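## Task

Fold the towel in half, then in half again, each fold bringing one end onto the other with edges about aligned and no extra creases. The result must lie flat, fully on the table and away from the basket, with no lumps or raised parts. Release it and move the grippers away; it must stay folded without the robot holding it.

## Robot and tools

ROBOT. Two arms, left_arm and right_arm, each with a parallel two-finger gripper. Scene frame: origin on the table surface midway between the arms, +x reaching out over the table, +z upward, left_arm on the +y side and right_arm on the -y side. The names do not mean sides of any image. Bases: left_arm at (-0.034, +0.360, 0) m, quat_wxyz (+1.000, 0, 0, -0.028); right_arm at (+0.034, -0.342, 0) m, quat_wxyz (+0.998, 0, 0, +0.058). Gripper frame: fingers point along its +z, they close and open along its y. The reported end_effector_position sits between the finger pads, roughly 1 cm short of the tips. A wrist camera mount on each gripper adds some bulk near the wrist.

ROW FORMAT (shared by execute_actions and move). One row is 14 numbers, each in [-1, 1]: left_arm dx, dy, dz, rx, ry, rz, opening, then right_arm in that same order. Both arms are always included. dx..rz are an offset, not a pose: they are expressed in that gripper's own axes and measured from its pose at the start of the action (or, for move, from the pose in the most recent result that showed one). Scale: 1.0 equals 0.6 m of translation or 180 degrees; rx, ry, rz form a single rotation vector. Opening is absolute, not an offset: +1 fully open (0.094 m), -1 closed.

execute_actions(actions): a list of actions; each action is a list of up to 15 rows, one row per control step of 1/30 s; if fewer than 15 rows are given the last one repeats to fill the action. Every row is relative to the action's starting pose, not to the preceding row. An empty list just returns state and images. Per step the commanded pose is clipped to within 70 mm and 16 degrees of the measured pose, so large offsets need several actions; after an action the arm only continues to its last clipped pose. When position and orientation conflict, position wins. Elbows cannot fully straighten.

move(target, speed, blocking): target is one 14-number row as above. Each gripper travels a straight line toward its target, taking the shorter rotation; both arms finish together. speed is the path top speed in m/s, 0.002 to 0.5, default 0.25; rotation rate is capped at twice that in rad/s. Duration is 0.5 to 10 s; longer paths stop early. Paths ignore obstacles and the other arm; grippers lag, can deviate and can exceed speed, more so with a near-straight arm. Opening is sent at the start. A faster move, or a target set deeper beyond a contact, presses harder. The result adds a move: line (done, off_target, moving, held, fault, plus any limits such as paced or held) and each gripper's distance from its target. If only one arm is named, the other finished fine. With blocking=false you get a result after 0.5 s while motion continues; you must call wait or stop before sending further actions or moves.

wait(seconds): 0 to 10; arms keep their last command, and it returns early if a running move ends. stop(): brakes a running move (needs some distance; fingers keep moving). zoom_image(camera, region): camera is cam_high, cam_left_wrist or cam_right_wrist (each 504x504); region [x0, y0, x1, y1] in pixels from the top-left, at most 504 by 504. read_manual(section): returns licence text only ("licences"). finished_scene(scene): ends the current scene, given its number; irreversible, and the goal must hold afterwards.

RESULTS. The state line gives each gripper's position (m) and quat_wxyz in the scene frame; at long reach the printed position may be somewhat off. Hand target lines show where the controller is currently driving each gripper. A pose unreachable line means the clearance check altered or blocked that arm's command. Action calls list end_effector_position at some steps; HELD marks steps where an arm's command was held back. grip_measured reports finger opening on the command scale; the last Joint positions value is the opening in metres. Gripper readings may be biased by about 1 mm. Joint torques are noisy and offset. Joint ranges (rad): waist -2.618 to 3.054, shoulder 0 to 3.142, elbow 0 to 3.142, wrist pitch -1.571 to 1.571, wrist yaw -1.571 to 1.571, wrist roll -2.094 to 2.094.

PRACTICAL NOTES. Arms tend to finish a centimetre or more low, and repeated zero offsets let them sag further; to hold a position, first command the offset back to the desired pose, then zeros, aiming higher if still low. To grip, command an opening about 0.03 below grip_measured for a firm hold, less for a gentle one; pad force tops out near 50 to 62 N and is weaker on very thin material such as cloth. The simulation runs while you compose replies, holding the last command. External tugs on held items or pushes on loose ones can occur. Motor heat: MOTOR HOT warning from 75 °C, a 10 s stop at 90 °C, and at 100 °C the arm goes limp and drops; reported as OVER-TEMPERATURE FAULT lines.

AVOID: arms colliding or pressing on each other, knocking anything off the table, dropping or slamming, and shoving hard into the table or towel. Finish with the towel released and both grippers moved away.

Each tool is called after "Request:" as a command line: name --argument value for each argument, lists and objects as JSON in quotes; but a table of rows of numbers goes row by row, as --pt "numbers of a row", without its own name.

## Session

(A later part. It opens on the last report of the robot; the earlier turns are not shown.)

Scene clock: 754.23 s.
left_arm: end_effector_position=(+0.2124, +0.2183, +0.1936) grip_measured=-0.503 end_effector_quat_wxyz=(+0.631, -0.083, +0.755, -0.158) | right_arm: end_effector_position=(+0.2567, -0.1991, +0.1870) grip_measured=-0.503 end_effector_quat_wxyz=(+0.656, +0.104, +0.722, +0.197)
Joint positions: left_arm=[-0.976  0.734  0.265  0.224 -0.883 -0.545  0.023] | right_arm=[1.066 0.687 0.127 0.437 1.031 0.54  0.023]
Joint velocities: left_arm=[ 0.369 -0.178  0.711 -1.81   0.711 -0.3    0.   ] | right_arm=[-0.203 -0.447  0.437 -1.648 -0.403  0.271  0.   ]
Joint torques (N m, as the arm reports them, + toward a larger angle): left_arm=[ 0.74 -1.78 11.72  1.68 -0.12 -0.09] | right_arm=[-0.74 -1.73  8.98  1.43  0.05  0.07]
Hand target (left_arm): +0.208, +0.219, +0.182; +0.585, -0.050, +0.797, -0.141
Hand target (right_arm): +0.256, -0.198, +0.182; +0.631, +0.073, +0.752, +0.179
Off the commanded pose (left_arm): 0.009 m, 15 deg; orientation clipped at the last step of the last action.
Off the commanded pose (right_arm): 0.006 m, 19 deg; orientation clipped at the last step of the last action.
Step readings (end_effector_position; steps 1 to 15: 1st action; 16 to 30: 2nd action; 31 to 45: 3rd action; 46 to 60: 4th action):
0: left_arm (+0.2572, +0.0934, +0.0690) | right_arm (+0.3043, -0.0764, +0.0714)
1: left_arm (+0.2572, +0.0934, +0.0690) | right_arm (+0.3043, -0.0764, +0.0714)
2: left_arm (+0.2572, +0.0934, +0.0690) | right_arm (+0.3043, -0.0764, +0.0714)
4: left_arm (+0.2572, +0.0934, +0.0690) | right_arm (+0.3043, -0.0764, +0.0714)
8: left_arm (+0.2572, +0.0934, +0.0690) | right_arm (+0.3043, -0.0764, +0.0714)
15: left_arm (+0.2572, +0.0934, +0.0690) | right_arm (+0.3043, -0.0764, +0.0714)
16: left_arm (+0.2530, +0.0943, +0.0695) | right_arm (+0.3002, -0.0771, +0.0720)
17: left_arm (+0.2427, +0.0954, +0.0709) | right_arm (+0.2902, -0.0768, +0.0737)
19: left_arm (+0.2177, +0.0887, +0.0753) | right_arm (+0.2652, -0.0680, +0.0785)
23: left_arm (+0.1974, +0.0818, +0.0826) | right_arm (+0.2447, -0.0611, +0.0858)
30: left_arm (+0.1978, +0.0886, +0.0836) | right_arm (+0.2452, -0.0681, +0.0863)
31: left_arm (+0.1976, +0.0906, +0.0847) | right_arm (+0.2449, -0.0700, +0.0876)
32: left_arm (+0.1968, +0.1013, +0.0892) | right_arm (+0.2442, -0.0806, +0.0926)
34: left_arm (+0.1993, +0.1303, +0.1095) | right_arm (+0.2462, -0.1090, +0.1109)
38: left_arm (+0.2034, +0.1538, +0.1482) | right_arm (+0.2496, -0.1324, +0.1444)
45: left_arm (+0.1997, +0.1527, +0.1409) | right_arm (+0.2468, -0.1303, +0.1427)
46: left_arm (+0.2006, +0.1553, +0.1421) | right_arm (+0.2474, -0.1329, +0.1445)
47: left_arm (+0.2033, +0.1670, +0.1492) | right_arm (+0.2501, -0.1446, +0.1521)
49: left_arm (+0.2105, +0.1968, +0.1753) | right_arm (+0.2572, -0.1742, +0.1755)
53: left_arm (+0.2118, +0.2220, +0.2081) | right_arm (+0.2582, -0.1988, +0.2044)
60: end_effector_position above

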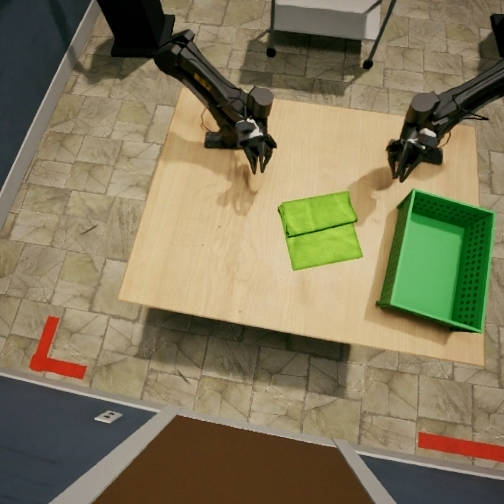

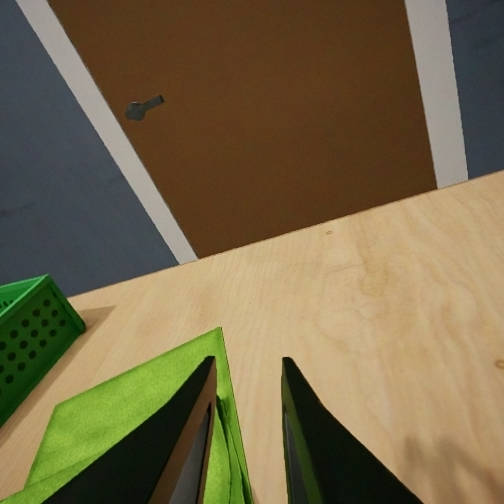

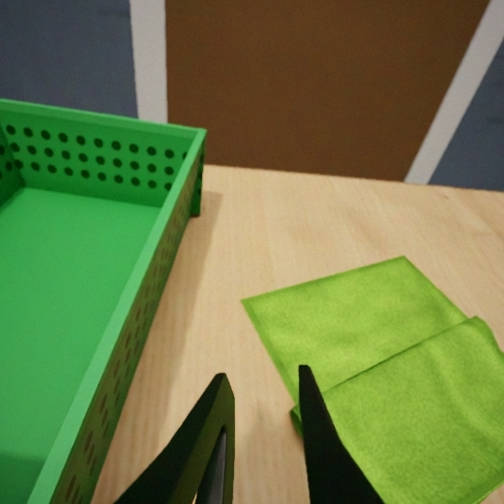

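Request:
execute_actions --actions '[]'

Scene clock: 759.60 s.
left_arm: end_effector_position=(+0.2068, +0.2158, +0.1730) grip_measured=-0.503 end_effector_quat_wxyz=(+0.581, -0.039, +0.801, -0.135) | right_arm: end_effector_position=(+0.2547, -0.1961, +0.1711) grip_measured=-0.503 end_effector_quat_wxyz=(+0.628, +0.063, +0.757, +0.170)
Joint positions: left_arm=[-0.954  0.719  0.321 -0.021 -0.785 -0.582  0.023] | right_arm=[1.053 0.657 0.168 0.213 0.97  0.577 0.023]
Joint velocities: left_arm=[-0.027  0.002 -0.012  0.037  0.022  0.022 -0.   ] | right_arm=[ 0.002 -0.012  0.002 -0.037  0.007 -0.007 -0.001]
Joint torques (N m, as the arm reports them, + toward a larger angle): left_arm=[ 0.86 -1.47 10.47  1.39 -0.16 -0.11] | right_arm=[-0.86 -1.45  8.22  1.18  0.07  0.06]
Hand target (left_arm): +0.208, +0.219, +0.182; +0.585, -0.050, +0.797, -0.141
Hand target (right_arm): +0.256, -0.198, +0.182; +0.630, +0.073, +0.752, +0.179
Off the commanded pose (left_arm): 0.013 m, 6 deg; orientation clipped at the last step of the last action.
Off the commanded pose (right_arm): 0.012 m, 12 deg; orientation clipped at the last step of the last action.

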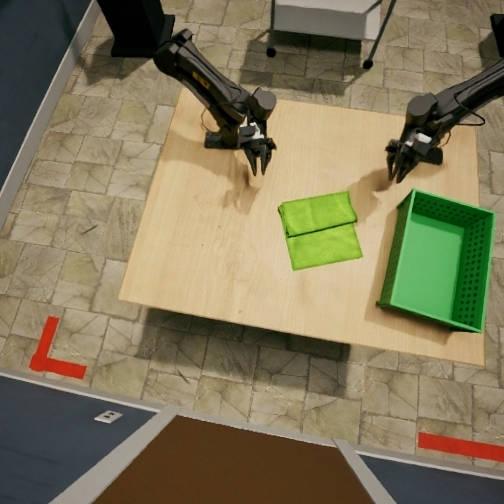

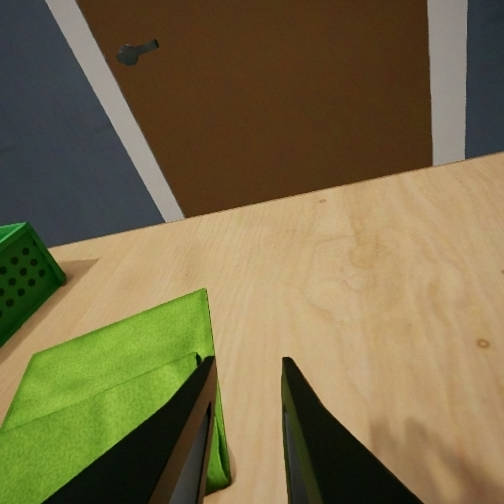

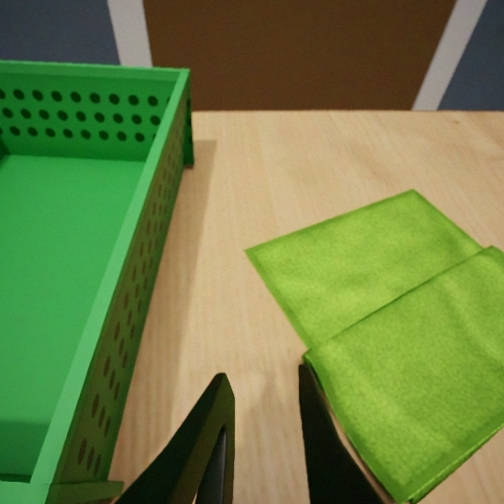

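Request:
move --target '[0.05,0,0.1,-0.092,0.397,0.027,-1,0.05,0,0.1,0.118,0.435,-0.044,-1]' --speed 0.4

Scene clock: 780.70 s.
left_arm: end_effector_position=(+0.2481, +0.1977, +0.1254) grip_measured=-0.990 end_effector_quat_wxyz=(-0.001, +0.007, +1.000, +0.011) | right_arm: end_effector_position=(+0.3032, -0.1761, +0.1299) grip_measured=-0.978 end_effector_quat_wxyz=(+0.007, +0.000, +1.000, -0.010)
Joint positions: left_arm=[-0.479  1.786  1.535 -1.333 -0.017 -0.522  0.   ] | right_arm=[ 0.446  1.736  1.493 -1.327  0.024  0.562  0.001]
Joint velocities: left_arm=[ 0.007  0.002 -0.002  0.007 -0.066 -0.022 -0.001] | right_arm=[ 0.002  0.012  0.002 -0.081 -0.007 -0.022  0.   ]
Joint torques (N m, as the arm reports them, + toward a larger angle): left_arm=[ 0.79 -7.63  9.76  0.13  0.05  0.12] | right_arm=[-0.74 -5.81  7.6   0.07 -0.01 -0.01]
Hand target (left_arm): +0.252, +0.198, +0.130; +0.001, +0.007, +1.000, +0.007
Hand target (right_arm): +0.308, -0.176, +0.133; +0.006, +0.003, +1.000, -0.006
Off the commanded pose (left_arm): 0.006 m, 1 deg.
Off the commanded pose (right_arm): 0.005 m, 1 deg.
move: done

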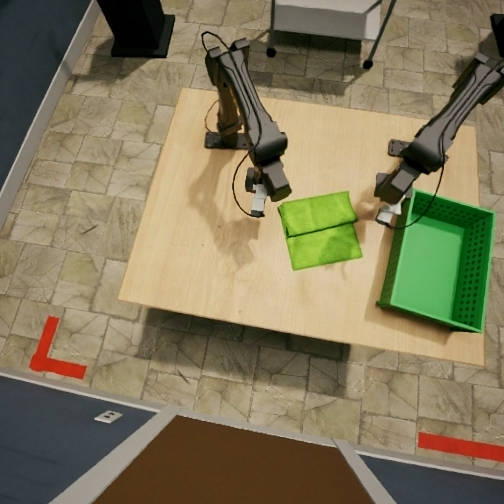

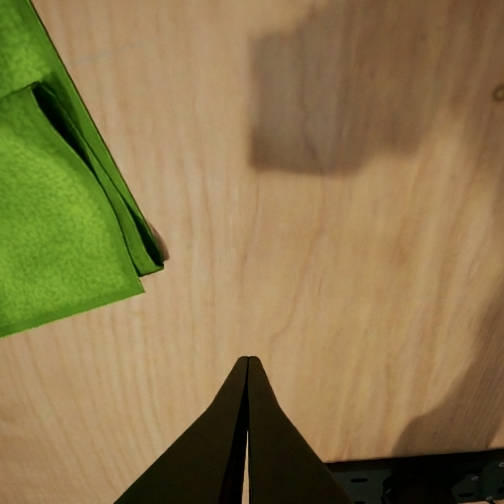

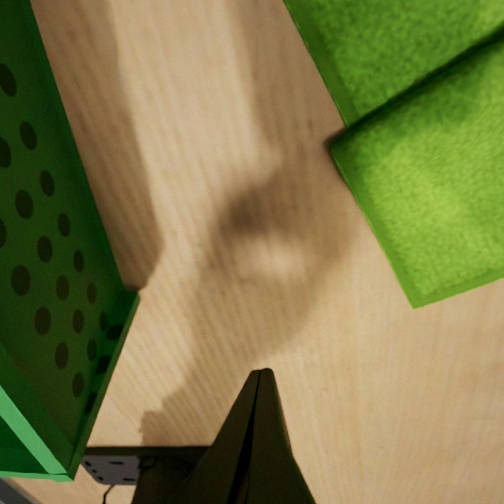

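Request:
move --target '[-0.055,-0.163,0.1,0,0,0,-1,-0.045,0.193,0.1,0,0,0,-1]'

Request:
move --target '[0,0,0.115,0,0,0,-1,0,0,0.12,0,0,0,-1]' --speed 0.1

Request:
move --target '[0.17,0,0.03,0,0,0,-1,0.24,-0.01,0.03,0,0,0,-1]' --speed 0.08

Request:
move --target '[0,0.05,-0.15,0,0,0,0.2,0,-0.05,-0.15,0,0,0,0.2]' --speed 0.15

Scene clock: 796.27 s.
left_arm: end_effector_position=(+0.2727, +0.1066, +0.0601) grip_measured=-0.990 end_effector_quat_wxyz=(-0.015, +0.010, +1.000, +0.020) | right_arm: end_effector_position=(+0.3250, -0.0677, +0.0644) grip_measured=-0.978 end_effector_quat_wxyz=(-0.001, -0.002, +1.000, -0.015)
Joint positions: left_arm=[-0.643  2.129  1.752 -1.242 -0.012 -0.679  0.   ] | right_arm=[ 0.646  2.107  1.736 -1.222  0.021  0.758  0.001]
Joint velocities: left_arm=[ 0.002  0.017 -0.017 -0.022  0.022 -0.051  0.001] | right_arm=[ 0.007 -0.007  0.002  0.037 -0.066 -0.007 -0.001]
Joint torques (N m, as the arm reports them, + toward a larger angle): left_arm=[ -0.28 -10.8    9.36   0.27   0.02  -0.11] | right_arm=[ 0.42 -8.86  7.46  0.14  0.    0.1 ]
Hand target (left_arm): +0.280, +0.100, +0.066; +0.000, +0.007, +1.000, +0.010
Hand target (right_arm): +0.329, -0.061, +0.067; +0.006, +0.000, +1.000, -0.009
Off the commanded pose (left_arm): 0.010 m, 2 deg.
Off the commanded pose (right_arm): 0.009 m, 1 deg.
move: done

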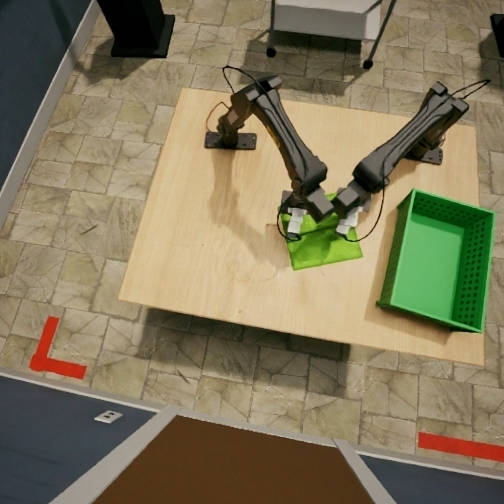

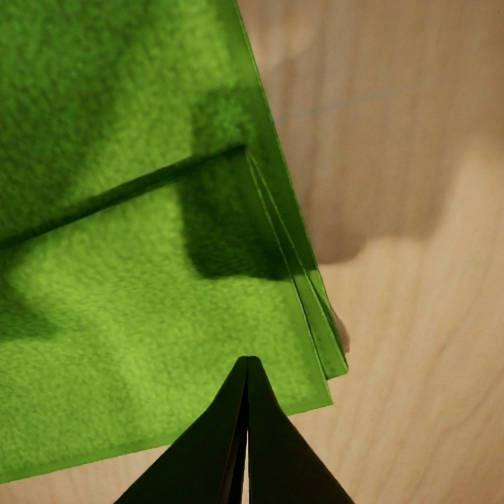

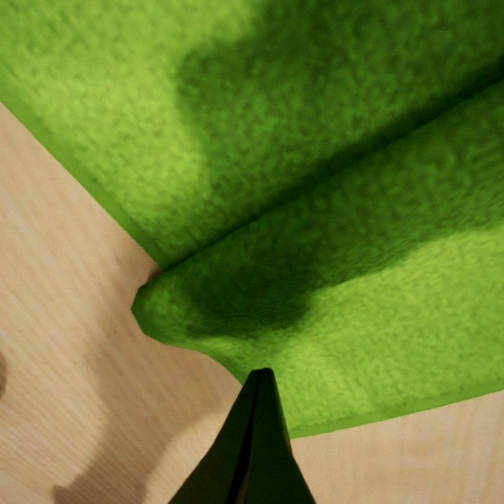

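Scene clock: 797.23 s.
left_arm: end_effector_position=(+0.2664, +0.1119, +0.0172) grip_measured=-0.990 end_effector_quat_wxyz=(-0.019, +0.010, +0.999, +0.024) | right_arm: end_effector_position=(+0.3241, -0.0686, +0.0189) grip_measured=-0.979 end_effector_quat_wxyz=(+0.004, -0.002, +1.000, -0.010)
Joint positions: left_arm=[-0.643  2.146  1.604 -1.09  -0.012 -0.679  0.   ] | right_arm=[ 0.646  2.128  1.584 -1.035  0.021  0.758  0.001]
Joint velocities: left_arm=[-0.002 -0.017 -0.017 -0.022 -0.022  0.066 -0.001] | right_arm=[-0.012  0.007  0.017 -0.007  0.051 -0.007 -0.   ]
Joint torques (N m, as the arm reports them, + toward a larger angle): left_arm=[-0.14 -7.86  2.49  0.91  0.02 -0.01] | right_arm=[-0.24 -6.96  1.87  0.76  0.02  0.  ]
Hand target (left_arm): +0.269, +0.109, -0.007; -0.016, +0.010, +1.000, +0.021
Hand target (right_arm): +0.323, -0.071, -0.006; -0.001, -0.002, +1.000, -0.016
Off the commanded pose (left_arm): 0.026 m, 1 deg.
Off the commanded pose (right_arm): 0.026 m, 1 deg.
move: off_target (left_arm, right_arm)

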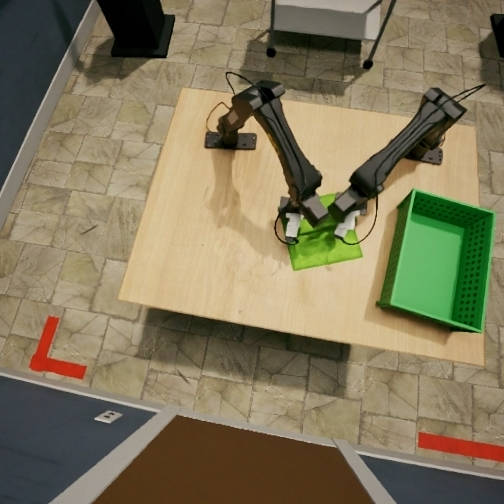

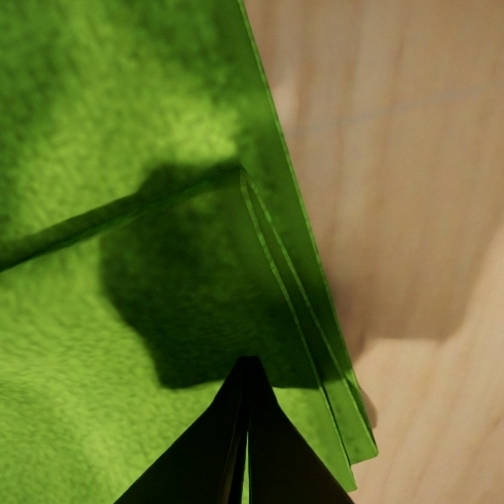

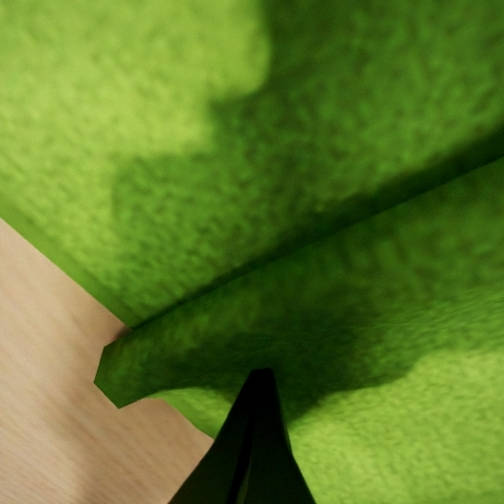

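Scene clock: 799.50 s.
left_arm: end_effector_position=(+0.1888, +0.1027, +0.0168) grip_measured=-0.990 end_effector_quat_wxyz=(+0.020, +0.006, +1.000, -0.002) | right_arm: end_effector_position=(+0.2769, -0.0699, +0.0201) grip_measured=-0.979 end_effector_quat_wxyz=(+0.012, -0.004, +1.000, -0.003)
Joint positions: left_arm=[-0.819  1.892  1.227 -0.877 -0.028 -0.863  0.   ] | right_arm=[ 0.733  1.987  1.375 -0.948  0.021  0.842  0.001]
Joint velocities: left_arm=[-0.002 -0.012  0.022 -0.022 -0.037  0.051 -0.   ] | right_arm=[ 0.012 -0.007  0.002  0.022 -0.037  0.051 -0.   ]
Joint torques (N m, as the arm reports them, + toward a larger angle): left_arm=[-1.42 -7.74  2.57 -0.03  0.2  -0.1 ] | right_arm=[-0.81 -7.91  5.69  0.3   0.06  0.01]
Hand target (left_arm): +0.165, +0.116, +0.004; -0.018, +0.010, +1.000, +0.024
Hand target (right_arm): +0.284, -0.069, +0.019; +0.016, +0.001, +1.000, +0.001
Off the commanded pose (left_arm): 0.031 m, 5 deg.
Off the commanded pose (right_arm): 0.099 m, 1 deg; position clipped at the last step of the last action.
move: held (right_arm), off_target (left_arm); limits=paced,held; held on 48 of 68 steps (right_arm), including the last (right_arm)
pose unreachable (right arm): on one or more control steps of this call, first in action 0 (counted from 0), this arm could not follow its commanded pose, so it was not sent that pose on those steps. On the call's last step it was still not sent that pose. It may still have moved: this result reports where it is.
cause: the commanded pose would bring a part of the arm too close to another arm (this arm's wrist (the part past joint 4) and the other arm's wrist (the part past joint 4)).

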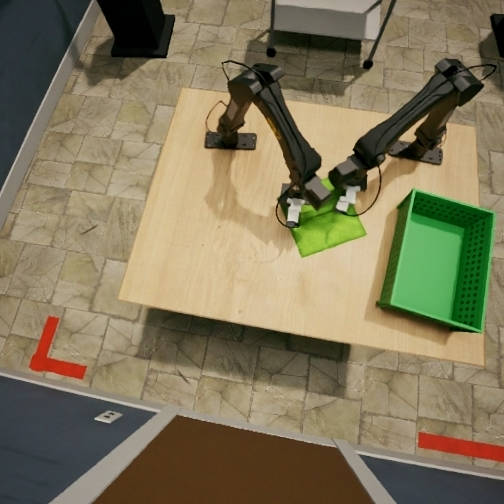

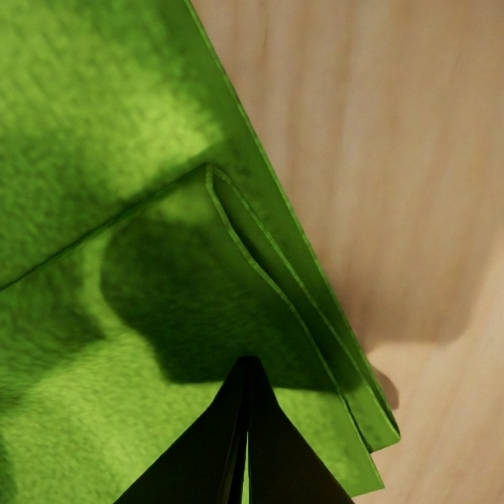

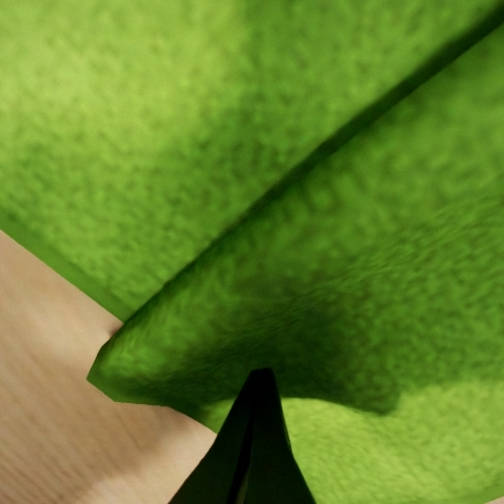

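Scene clock: 800.77 s.
left_arm: end_effector_position=(+0.1821, +0.1342, +0.0959) grip_measured=+0.197 end_effector_quat_wxyz=(+0.012, +0.007, +1.000, +0.006) | right_arm: end_effector_position=(+0.2705, -0.0992, +0.0985) grip_measured=+0.197 end_effector_quat_wxyz=(+0.002, -0.007, +1.000, -0.014)
Joint positions: left_arm=[-0.769  1.726  1.346 -1.183 -0.025 -0.812  0.056] | right_arm=[ 0.691  1.846  1.503 -1.244  0.022  0.794  0.056]
Joint velocities: left_arm=[-0.007  0.002 -0.002 -0.007  0.007 -0.022 -0.   ] | right_arm=[ 0.007 -0.007 -0.002 -0.095 -0.037 -0.022 -0.   ]
Joint torques (N m, as the arm reports them, + toward a larger angle): left_arm=[ 0.81 -8.44  9.18  0.15 -0.01  0.08] | right_arm=[-0.84 -8.68  7.31  0.05  0.03 -0.02]
Hand target (left_arm): +0.186, +0.134, +0.106; +0.020, +0.006, +1.000, -0.001
Hand target (right_arm): +0.276, -0.099, +0.110; +0.012, -0.004, +1.000, -0.003
Off the commanded pose (left_arm): 0.011 m, 1 deg.
Off the commanded pose (right_arm): 0.013 m, 2 deg.
move: off_target (left_arm, right_arm)

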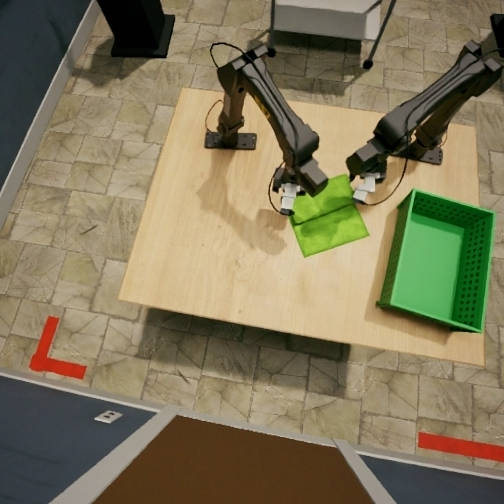

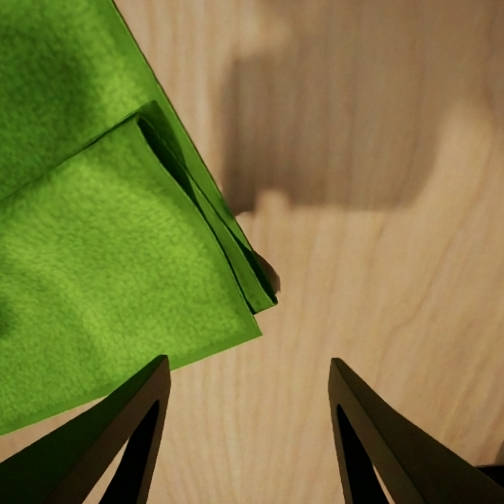

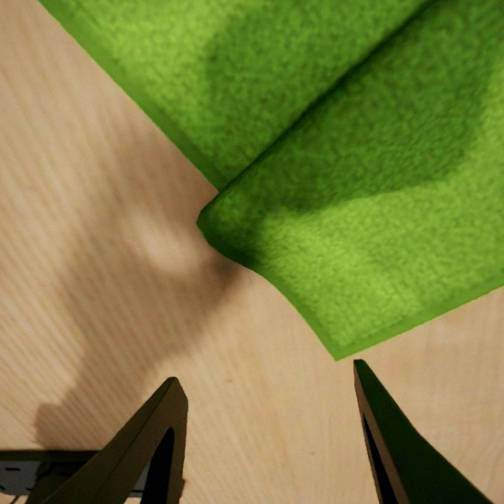

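Right arm alone drags its side back (rotates the towel); left moves away.

Request:
move --target '[0,0.15,-0.02,0,0,0,0.2,-0.02,0.055,0.05,0,0,0,-1]'

Request:
move --target '[0,0,0,0,0,0,0.2,0,0,0.13,0,0,0,-1]' --speed 0.1

Request:
move --target '[0,0,0,0,0,0,0.2,0.2,-0.03,0.03,0,0,0,-1]' --speed 0.08

Request:
move --target '[0,0,0,0,0,0,0.2,0,-0.15,-0.15,0,0,0,0.2]' --speed 0.15

Scene clock: 809.13 s.
left_arm: end_effector_position=(+0.1870, +0.2193, +0.1065) grip_measured=+0.197 end_effector_quat_wxyz=(+0.012, +0.004, +1.000, +0.005) | right_arm: end_effector_position=(+0.2773, -0.0772, +0.0645) grip_measured=-0.978 end_effector_quat_wxyz=(-0.007, -0.005, +1.000, -0.024)
Joint positions: left_arm=[-0.53   1.523  1.174 -1.207 -0.022 -0.579  0.056] | right_arm=[ 0.719  1.971  1.535 -1.179  0.022  0.825  0.001]
Joint velocities: left_arm=[ 0.002 -0.007 -0.007  0.081  0.007  0.095  0.001] | right_arm=[-0.002  0.002  0.012 -0.081 -0.037 -0.037 -0.   ]
Joint torques (N m, as the arm reports them, + toward a larger angle): left_arm=[ 0.31 -7.04  5.67  0.19  0.    0.07] | right_arm=[ 0.63 -7.74  7.24  0.18  0.01  0.07]
Hand target (left_arm): +0.183, +0.224, +0.107; +0.010, +0.007, +1.000, +0.007
Hand target (right_arm): +0.282, -0.067, +0.068; +0.002, -0.007, +1.000, -0.013
Off the commanded pose (left_arm): 0.007 m, 0 deg.
Off the commanded pose (right_arm): 0.012 m, 2 deg.
move: off_target (right_arm)

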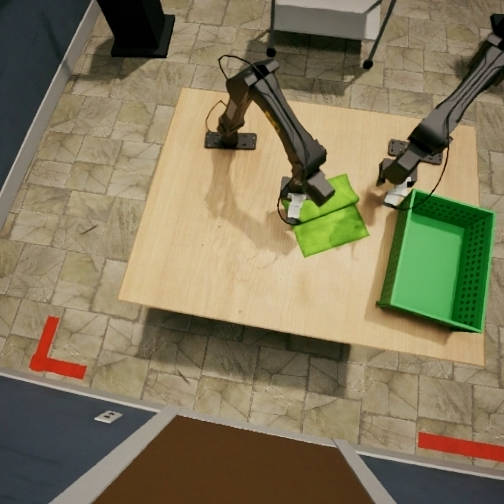

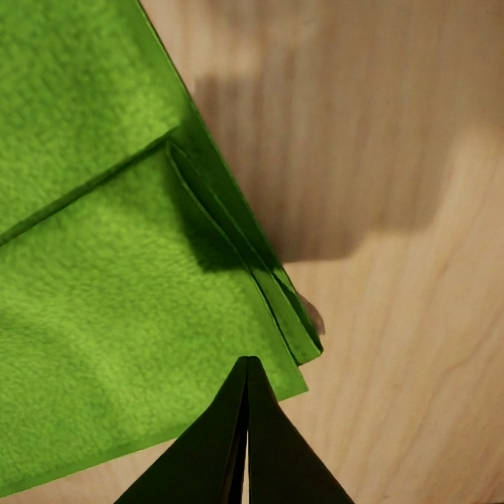

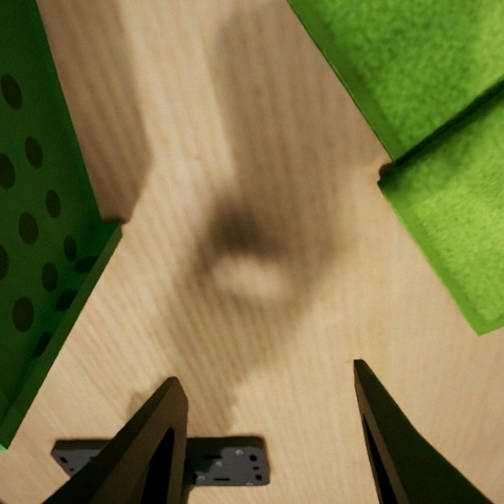

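Scene clock: 810.17 s.
left_arm: end_effector_position=(+0.1870, +0.2193, +0.1065) grip_measured=+0.197 end_effector_quat_wxyz=(+0.012, +0.004, +1.000, +0.005) | right_arm: end_effector_position=(+0.2748, -0.0799, +0.0169) grip_measured=-0.979 end_effector_quat_wxyz=(-0.004, -0.005, +1.000, -0.021)
Joint positions: left_arm=[-0.53   1.523  1.174 -1.207 -0.022 -0.578  0.056] | right_arm=[ 0.719  2.002  1.383 -0.989  0.022  0.825  0.001]
Joint velocities: left_arm=[ 0.002 -0.007  0.022 -0.037 -0.022 -0.022 -0.001] | right_arm=[-0.002 -0.012 -0.012 -0.095 -0.007  0.037 -0.   ]
Joint torques (N m, as the arm reports them, + toward a larger angle): left_arm=[-0.06 -5.35  7.15  0.27  0.02 -0.01] | right_arm=[-0.3  -5.56  0.79  0.92  0.03 -0.03]
Hand target (left_arm): +0.187, +0.219, +0.106; +0.012, +0.004, +1.000, +0.005
Hand target (right_arm): +0.274, -0.083, -0.011; -0.008, -0.005, +1.000, -0.025
Off the commanded pose (left_arm): 0.000 m, 0 deg.
Off the commanded pose (right_arm): 0.030 m, 0 deg.
move: off_target (right_arm)

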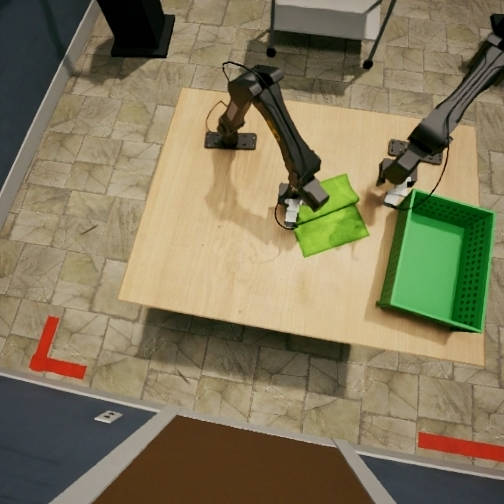

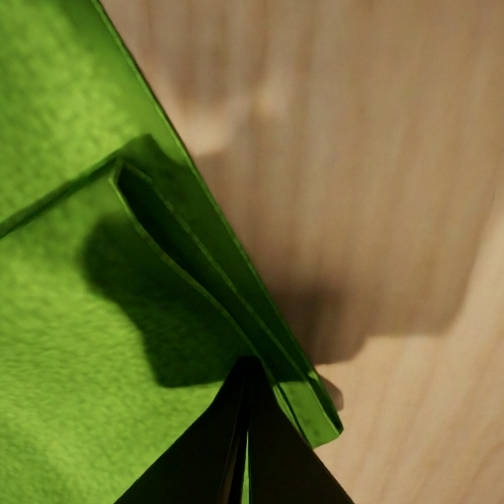

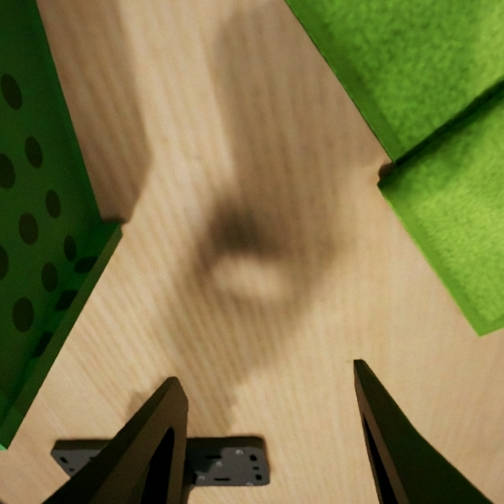

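Scene clock: 812.10 s.
left_arm: end_effector_position=(+0.1870, +0.2193, +0.1065) grip_measured=+0.197 end_effector_quat_wxyz=(+0.012, +0.004, +1.000, +0.005) | right_arm: end_effector_position=(+0.1789, -0.0831, +0.0169) grip_measured=-0.979 end_effector_quat_wxyz=(+0.030, +0.003, +1.000, +0.008)
Joint positions: left_arm=[-0.53   1.523  1.174 -1.207 -0.022 -0.578  0.056] | right_arm=[ 0.968  1.726  1.015 -0.817  0.046  1.09   0.001]
Joint velocities: left_arm=[ 0.007 -0.012  0.002 -0.022 -0.007  0.051  0.   ] | right_arm=[-0.017 -0.007  0.007 -0.037 -0.007  0.037 -0.001]
Joint torques (N m, as the arm reports them, + toward a larger angle): left_arm=[ 0.03 -5.35  7.14  0.26  0.03  0.02] | right_arm=[ 1.3  -5.76  1.01  0.08 -0.3   0.06]
Hand target (left_arm): +0.187, +0.219, +0.106; +0.012, +0.004, +1.000, +0.005
Hand target (right_arm): +0.155, -0.101, +0.003; -0.006, -0.005, +1.000, -0.021
Off the commanded pose (left_arm): 0.000 m, 0 deg.
Off the commanded pose (right_arm): 0.033 m, 5 deg.
move: off_target (right_arm)

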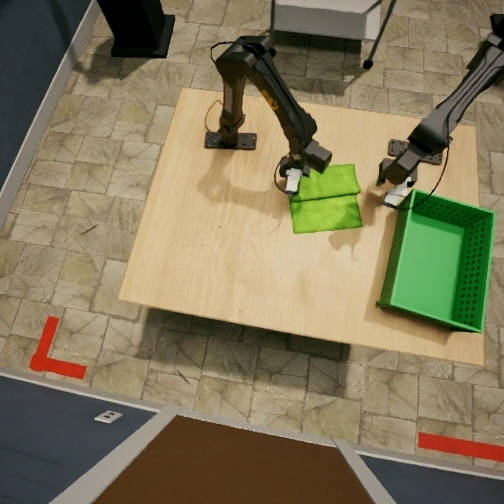

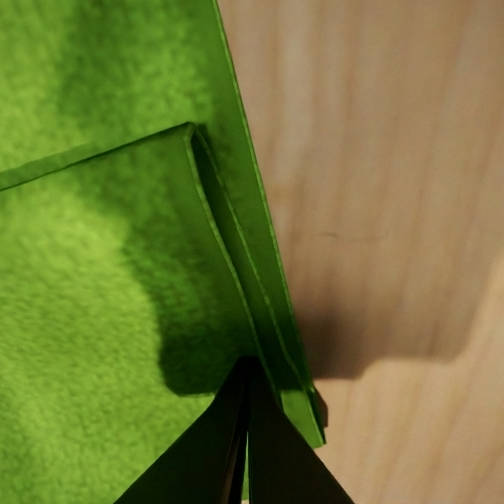

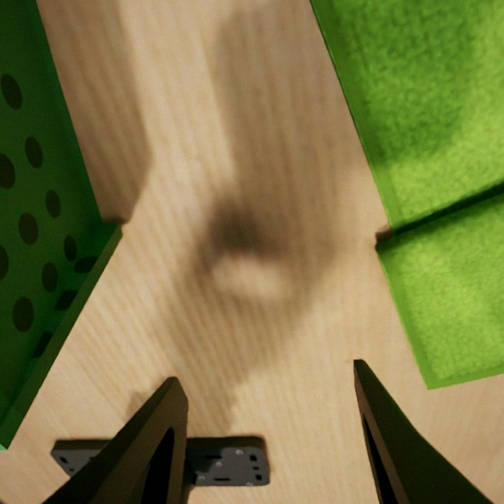

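Scene clock: 813.53 s.
left_arm: end_effector_position=(+0.1870, +0.2193, +0.1065) grip_measured=+0.197 end_effector_quat_wxyz=(+0.012, +0.004, +1.000, +0.005) | right_arm: end_effector_position=(+0.1746, -0.1702, +0.1006) grip_measured=+0.197 end_effector_quat_wxyz=(+0.030, +0.000, +1.000, +0.003)
Joint positions: left_arm=[-0.53   1.523  1.174 -1.207 -0.022 -0.578  0.056] | right_arm=[ 0.799  1.344  0.996 -1.182  0.045  0.916  0.056]
Joint velocities: left_arm=[-0.017 -0.007 -0.012 -0.007  0.081 -0.022 -0.   ] | right_arm=[-0.002 -0.012  0.007  0.066  0.007 -0.007 -0.   ]
Joint torques (N m, as the arm reports them, + toward a larger angle): left_arm=[-0.14 -5.45  7.21  0.27  0.02 -0.03] | right_arm=[-0.77 -5.14  5.51  0.16  0.   -0.04]
Hand target (left_arm): +0.187, +0.219, +0.106; +0.012, +0.004, +1.000, +0.005
Hand target (right_arm): +0.174, -0.174, +0.105; +0.032, +0.003, +0.999, +0.008
Off the commanded pose (left_arm): 0.000 m, 0 deg.
Off the commanded pose (right_arm): 0.007 m, 1 deg.
move: done

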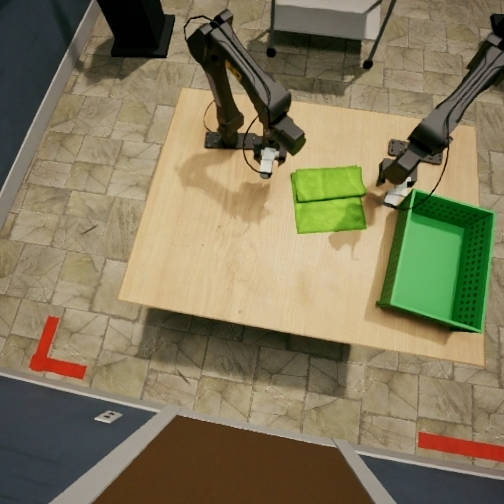

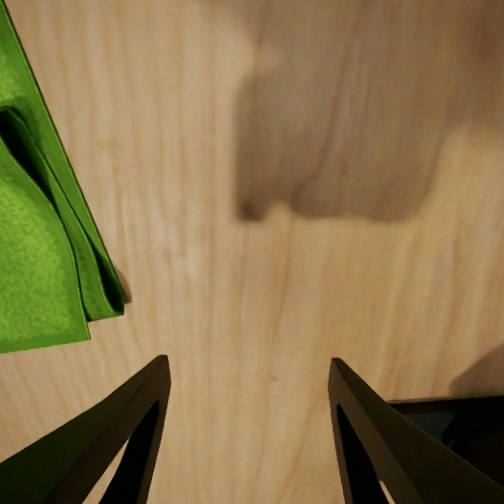

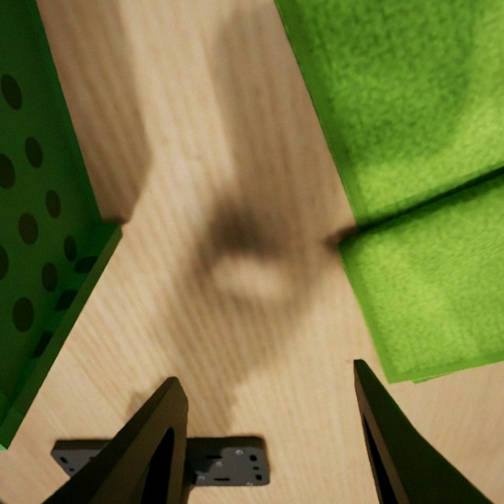

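Request:
move --target '[-0.19,-0.065,0.09,0,0.008,0,0.2,-0.31,0.19,0.1,0,0.019,0,0.2]'

Scene clock: 821.60 s.
left_arm: end_effector_position=(+0.2921, +0.1802, +0.0517) grip_measured=+0.197 end_effector_quat_wxyz=(-0.012, +0.004, +1.000, +0.013) | right_arm: end_effector_position=(+0.3586, -0.0561, +0.0496) grip_measured=+0.197 end_effector_quat_wxyz=(+0.003, -0.001, +1.000, -0.001)
Joint positions: left_arm=[-0.456  2.02   1.554 -1.138 -0.012 -0.504  0.056] | right_arm=[ 0.606  2.227  1.868 -1.209  0.006  0.719  0.056]
Joint velocities: left_arm=[-0.002 -0.002  0.012 -0.051 -0.007  0.081 -0.   ] | right_arm=[ 0.012 -0.002 -0.002  0.022 -0.022 -0.022 -0.001]
Joint torques (N m, as the arm reports them, + toward a larger angle): left_arm=[ 0.74 -9.63  9.39  0.21  0.06  0.07] | right_arm=[-0.49 -9.48  7.51  0.05 -0.05  0.02]
Hand target (left_arm): +0.301, +0.178, +0.056; -0.001, +0.004, +1.000, +0.005
Hand target (right_arm): +0.363, -0.055, +0.051; +0.002, +0.000, +1.000, +0.001
Off the commanded pose (left_arm): 0.010 m, 2 deg.
Off the commanded pose (right_arm): 0.006 m, 1 deg.
move: done

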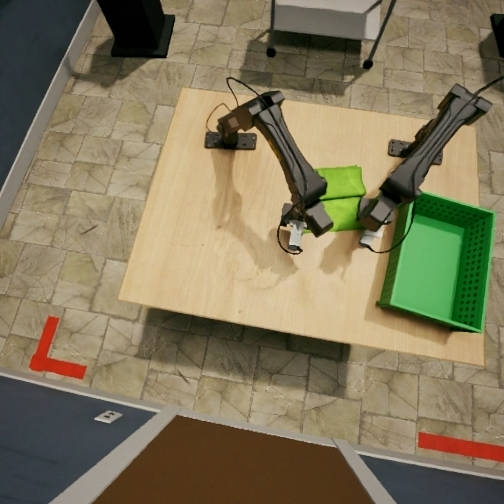

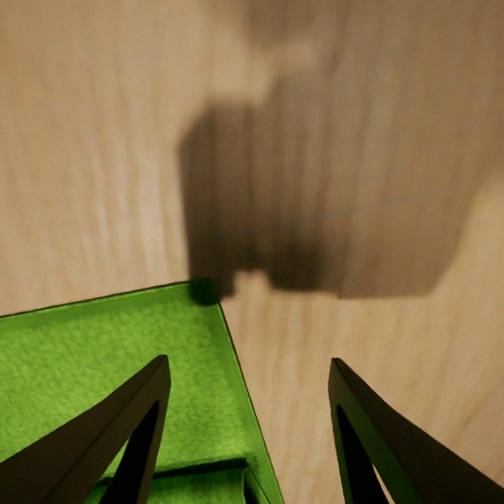

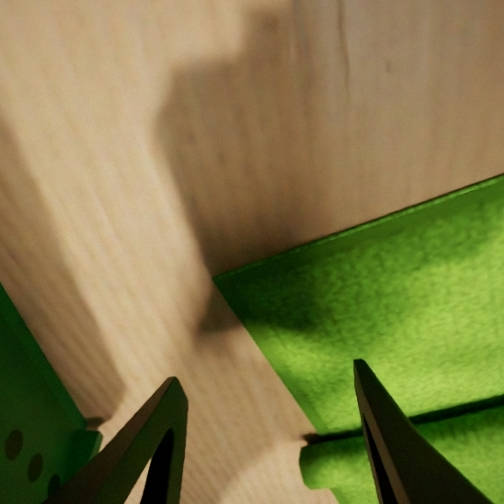

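Request:
execute_actions --actions '[[[-0.02,0,0,0.008,-0.008,0,0.2,0,0.03,0,0,0,0,0.2]],[[0,0,0.1,0,0,0,0.2,0,0,0.1,0,0,0,0.2]],[[0,0,0.03,0,0,0,-1,0,0,0.03,0,0,0,-1]],[[0,0,0.02,0,0,0,-1,0,0,0.02,0,0,0,-1]],[[0.04,0,-0.1,0,0,0,-1,0.04,0,-0.1,0,0,0,-1]],[[0,0,-0.02,0,0,0,-1,0,0,-0.02,0,0,0,-1]]]'

Scene clock: 829.47 s.
left_arm: end_effector_position=(+0.2781, +0.1689, +0.0711) grip_measured=-0.970 end_effector_quat_wxyz=(+0.007, +0.006, +0.999, -0.045) | right_arm: end_effector_position=(+0.3413, -0.0268, +0.0756) grip_measured=-0.968 end_effector_quat_wxyz=(+0.026, -0.003, +0.998, +0.059)
Joint positions: left_arm=[-0.461  1.895  1.455 -1.073  0.072 -0.508  0.001] | right_arm=[ 0.66   2.124  1.8   -1.127 -0.048  0.772  0.001]
Joint velocities: left_arm=[-0.002  0.012  0.007 -0.007  0.022 -0.007 -0.001] | right_arm=[ 0.012 -0.007 -0.022  0.022  0.051 -0.007 -0.001]
Joint torques (N m, as the arm reports them, + toward a larger angle): left_arm=[ 0.16 -9.99 10.22  0.06 -0.01  0.02] | right_arm=[ -0.07 -10.58   7.57   0.15   0.11   0.03]
Hand target (left_arm): +0.281, +0.170, +0.083; +0.015, +0.006, +0.999, -0.044
Hand target (right_arm): +0.344, -0.027, +0.088; +0.034, -0.003, +0.998, +0.061
Off the commanded pose (left_arm): 0.012 m, 1 deg.
Off the commanded pose (right_arm): 0.013 m, 1 deg.
Step readings (end_effector_position; steps 1 to 15: 1st action; 16 to 30: 2nd action; 31 to 45: 3rd action; 46 to 60: 4th action; 61 to 75: 5th action; 76 to 90: 6th action):
0: left_arm (+0.2921, +0.1802, +0.0517) | right_arm (+0.3583, -0.0563, +0.0496)
1: left_arm (+0.2923, +0.1803, +0.0516) | right_arm (+0.3582, -0.0558, +0.0499)
2: left_arm (+0.2927, +0.1803, +0.0516) | right_arm (+0.3593, -0.0535, +0.0505)
4: left_arm (+0.2939, +0.1809, +0.0516) | right_arm (+0.3609, -0.0478, +0.0509)
8: left_arm (+0.2954, +0.1822, +0.0516) | right_arm (+0.3589, -0.0423, +0.0504)
15: left_arm (+0.2956, +0.1818, +0.0516) | right_arm (+0.3579, -0.0426, +0.0503)
16: left_arm (+0.2958, +0.1817, +0.0464) | right_arm (+0.3582, -0.0423, +0.0454)
17: left_arm (+0.2958, +0.1817, +0.0394) | right_arm (+0.3584, -0.0422, +0.0392)
19: left_arm (+0.2877, +0.1861, +0.0181) | right_arm (+0.3538, -0.0464, +0.0202)
23: left_arm (+0.2960, +0.1823, +0.0131) | right_arm (+0.3619, -0.0396, +0.0178)
30: left_arm (+0.2966, +0.1815, +0.0134) | right_arm (+0.3638, -0.0372, +0.0166)
31: left_arm (+0.2969, +0.1802, +0.0134) | right_arm (+0.3643, -0.0362, +0.0167)
32: left_arm (+0.2982, +0.1767, +0.0134) | right_arm (+0.3655, -0.0333, +0.0169)
34: left_arm (+0.3004, +0.1698, +0.0136) | right_arm (+0.3681, -0.0279, +0.0174)
38: left_arm (+0.3006, +0.1669, +0.0138) | right_arm (+0.3689, -0.0256, +0.0183)
45: left_arm (+0.3006, +0.1669, +0.0138) | right_arm (+0.3689, -0.0255, +0.0183)
46: left_arm (+0.3006, +0.1660, +0.0138) | right_arm (+0.3689, -0.0248, +0.0183)
47: left_arm (+0.3005, +0.1656, +0.0139) | right_arm (+0.3690, -0.0242, +0.0184)
49: left_arm (+0.3006, +0.1655, +0.0139) | right_arm (+0.3690, -0.0238, +0.0184)
53: left_arm (+0.3006, +0.1655, +0.0139) | right_arm (+0.3690, -0.0235, +0.0185)
60: left_arm (+0.3006, +0.1655, +0.0139) | right_arm (+0.3690, -0.0235, +0.0185)
61: left_arm (+0.3000, +0.1655, +0.0189) | right_arm (+0.3680, -0.0235, +0.0235)
62: left_arm (+0.2962, +0.1671, +0.0256) | right_arm (+0.3641, -0.0255, +0.0294)
64: left_arm (+0.2912, +0.1672, +0.0449) | right_arm (+0.3581, -0.0251, +0.0478)
68: left_arm (+0.2867, +0.1662, +0.0707) | right_arm (+0.3492, -0.0226, +0.0751)
75: left_arm (+0.2813, +0.1689, +0.0712) | right_arm (+0.3448, -0.0256, +0.0760)
76: left_arm (+0.2808, +0.1690, +0.0711) | right_arm (+0.3442, -0.0259, +0.0759)
77: left_arm (+0.2802, +0.1690, +0.0711) | right_arm (+0.3435, -0.0261, +0.0758)
79: left_arm (+0.2793, +0.1691, +0.0711) | right_arm (+0.3427, -0.0263, +0.0757)
83: left_arm (+0.2785, +0.1690, +0.0711) | right_arm (+0.3418, -0.0266, +0.0757)
90: end_effector_position above

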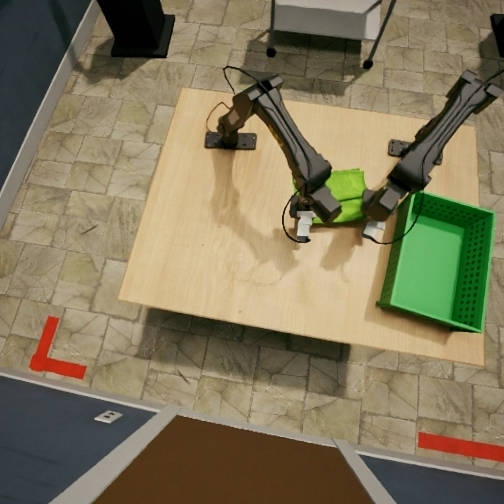

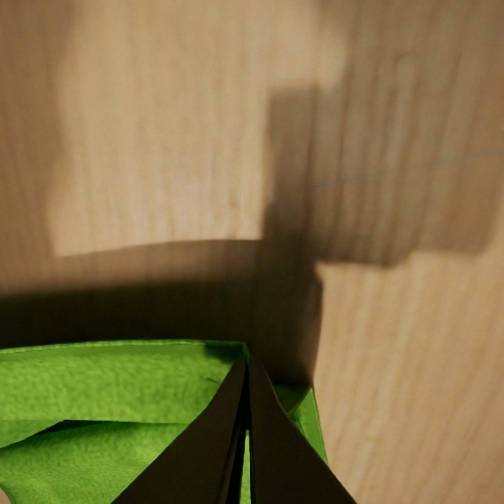

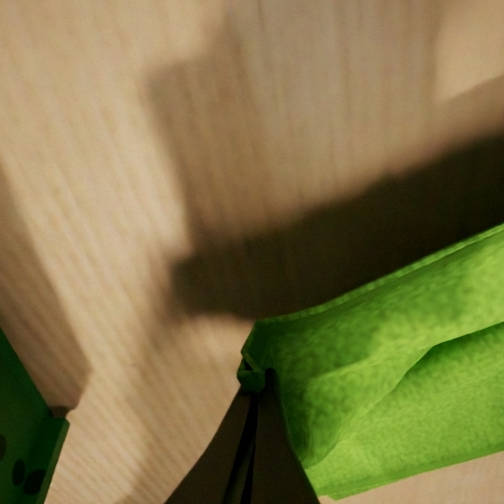

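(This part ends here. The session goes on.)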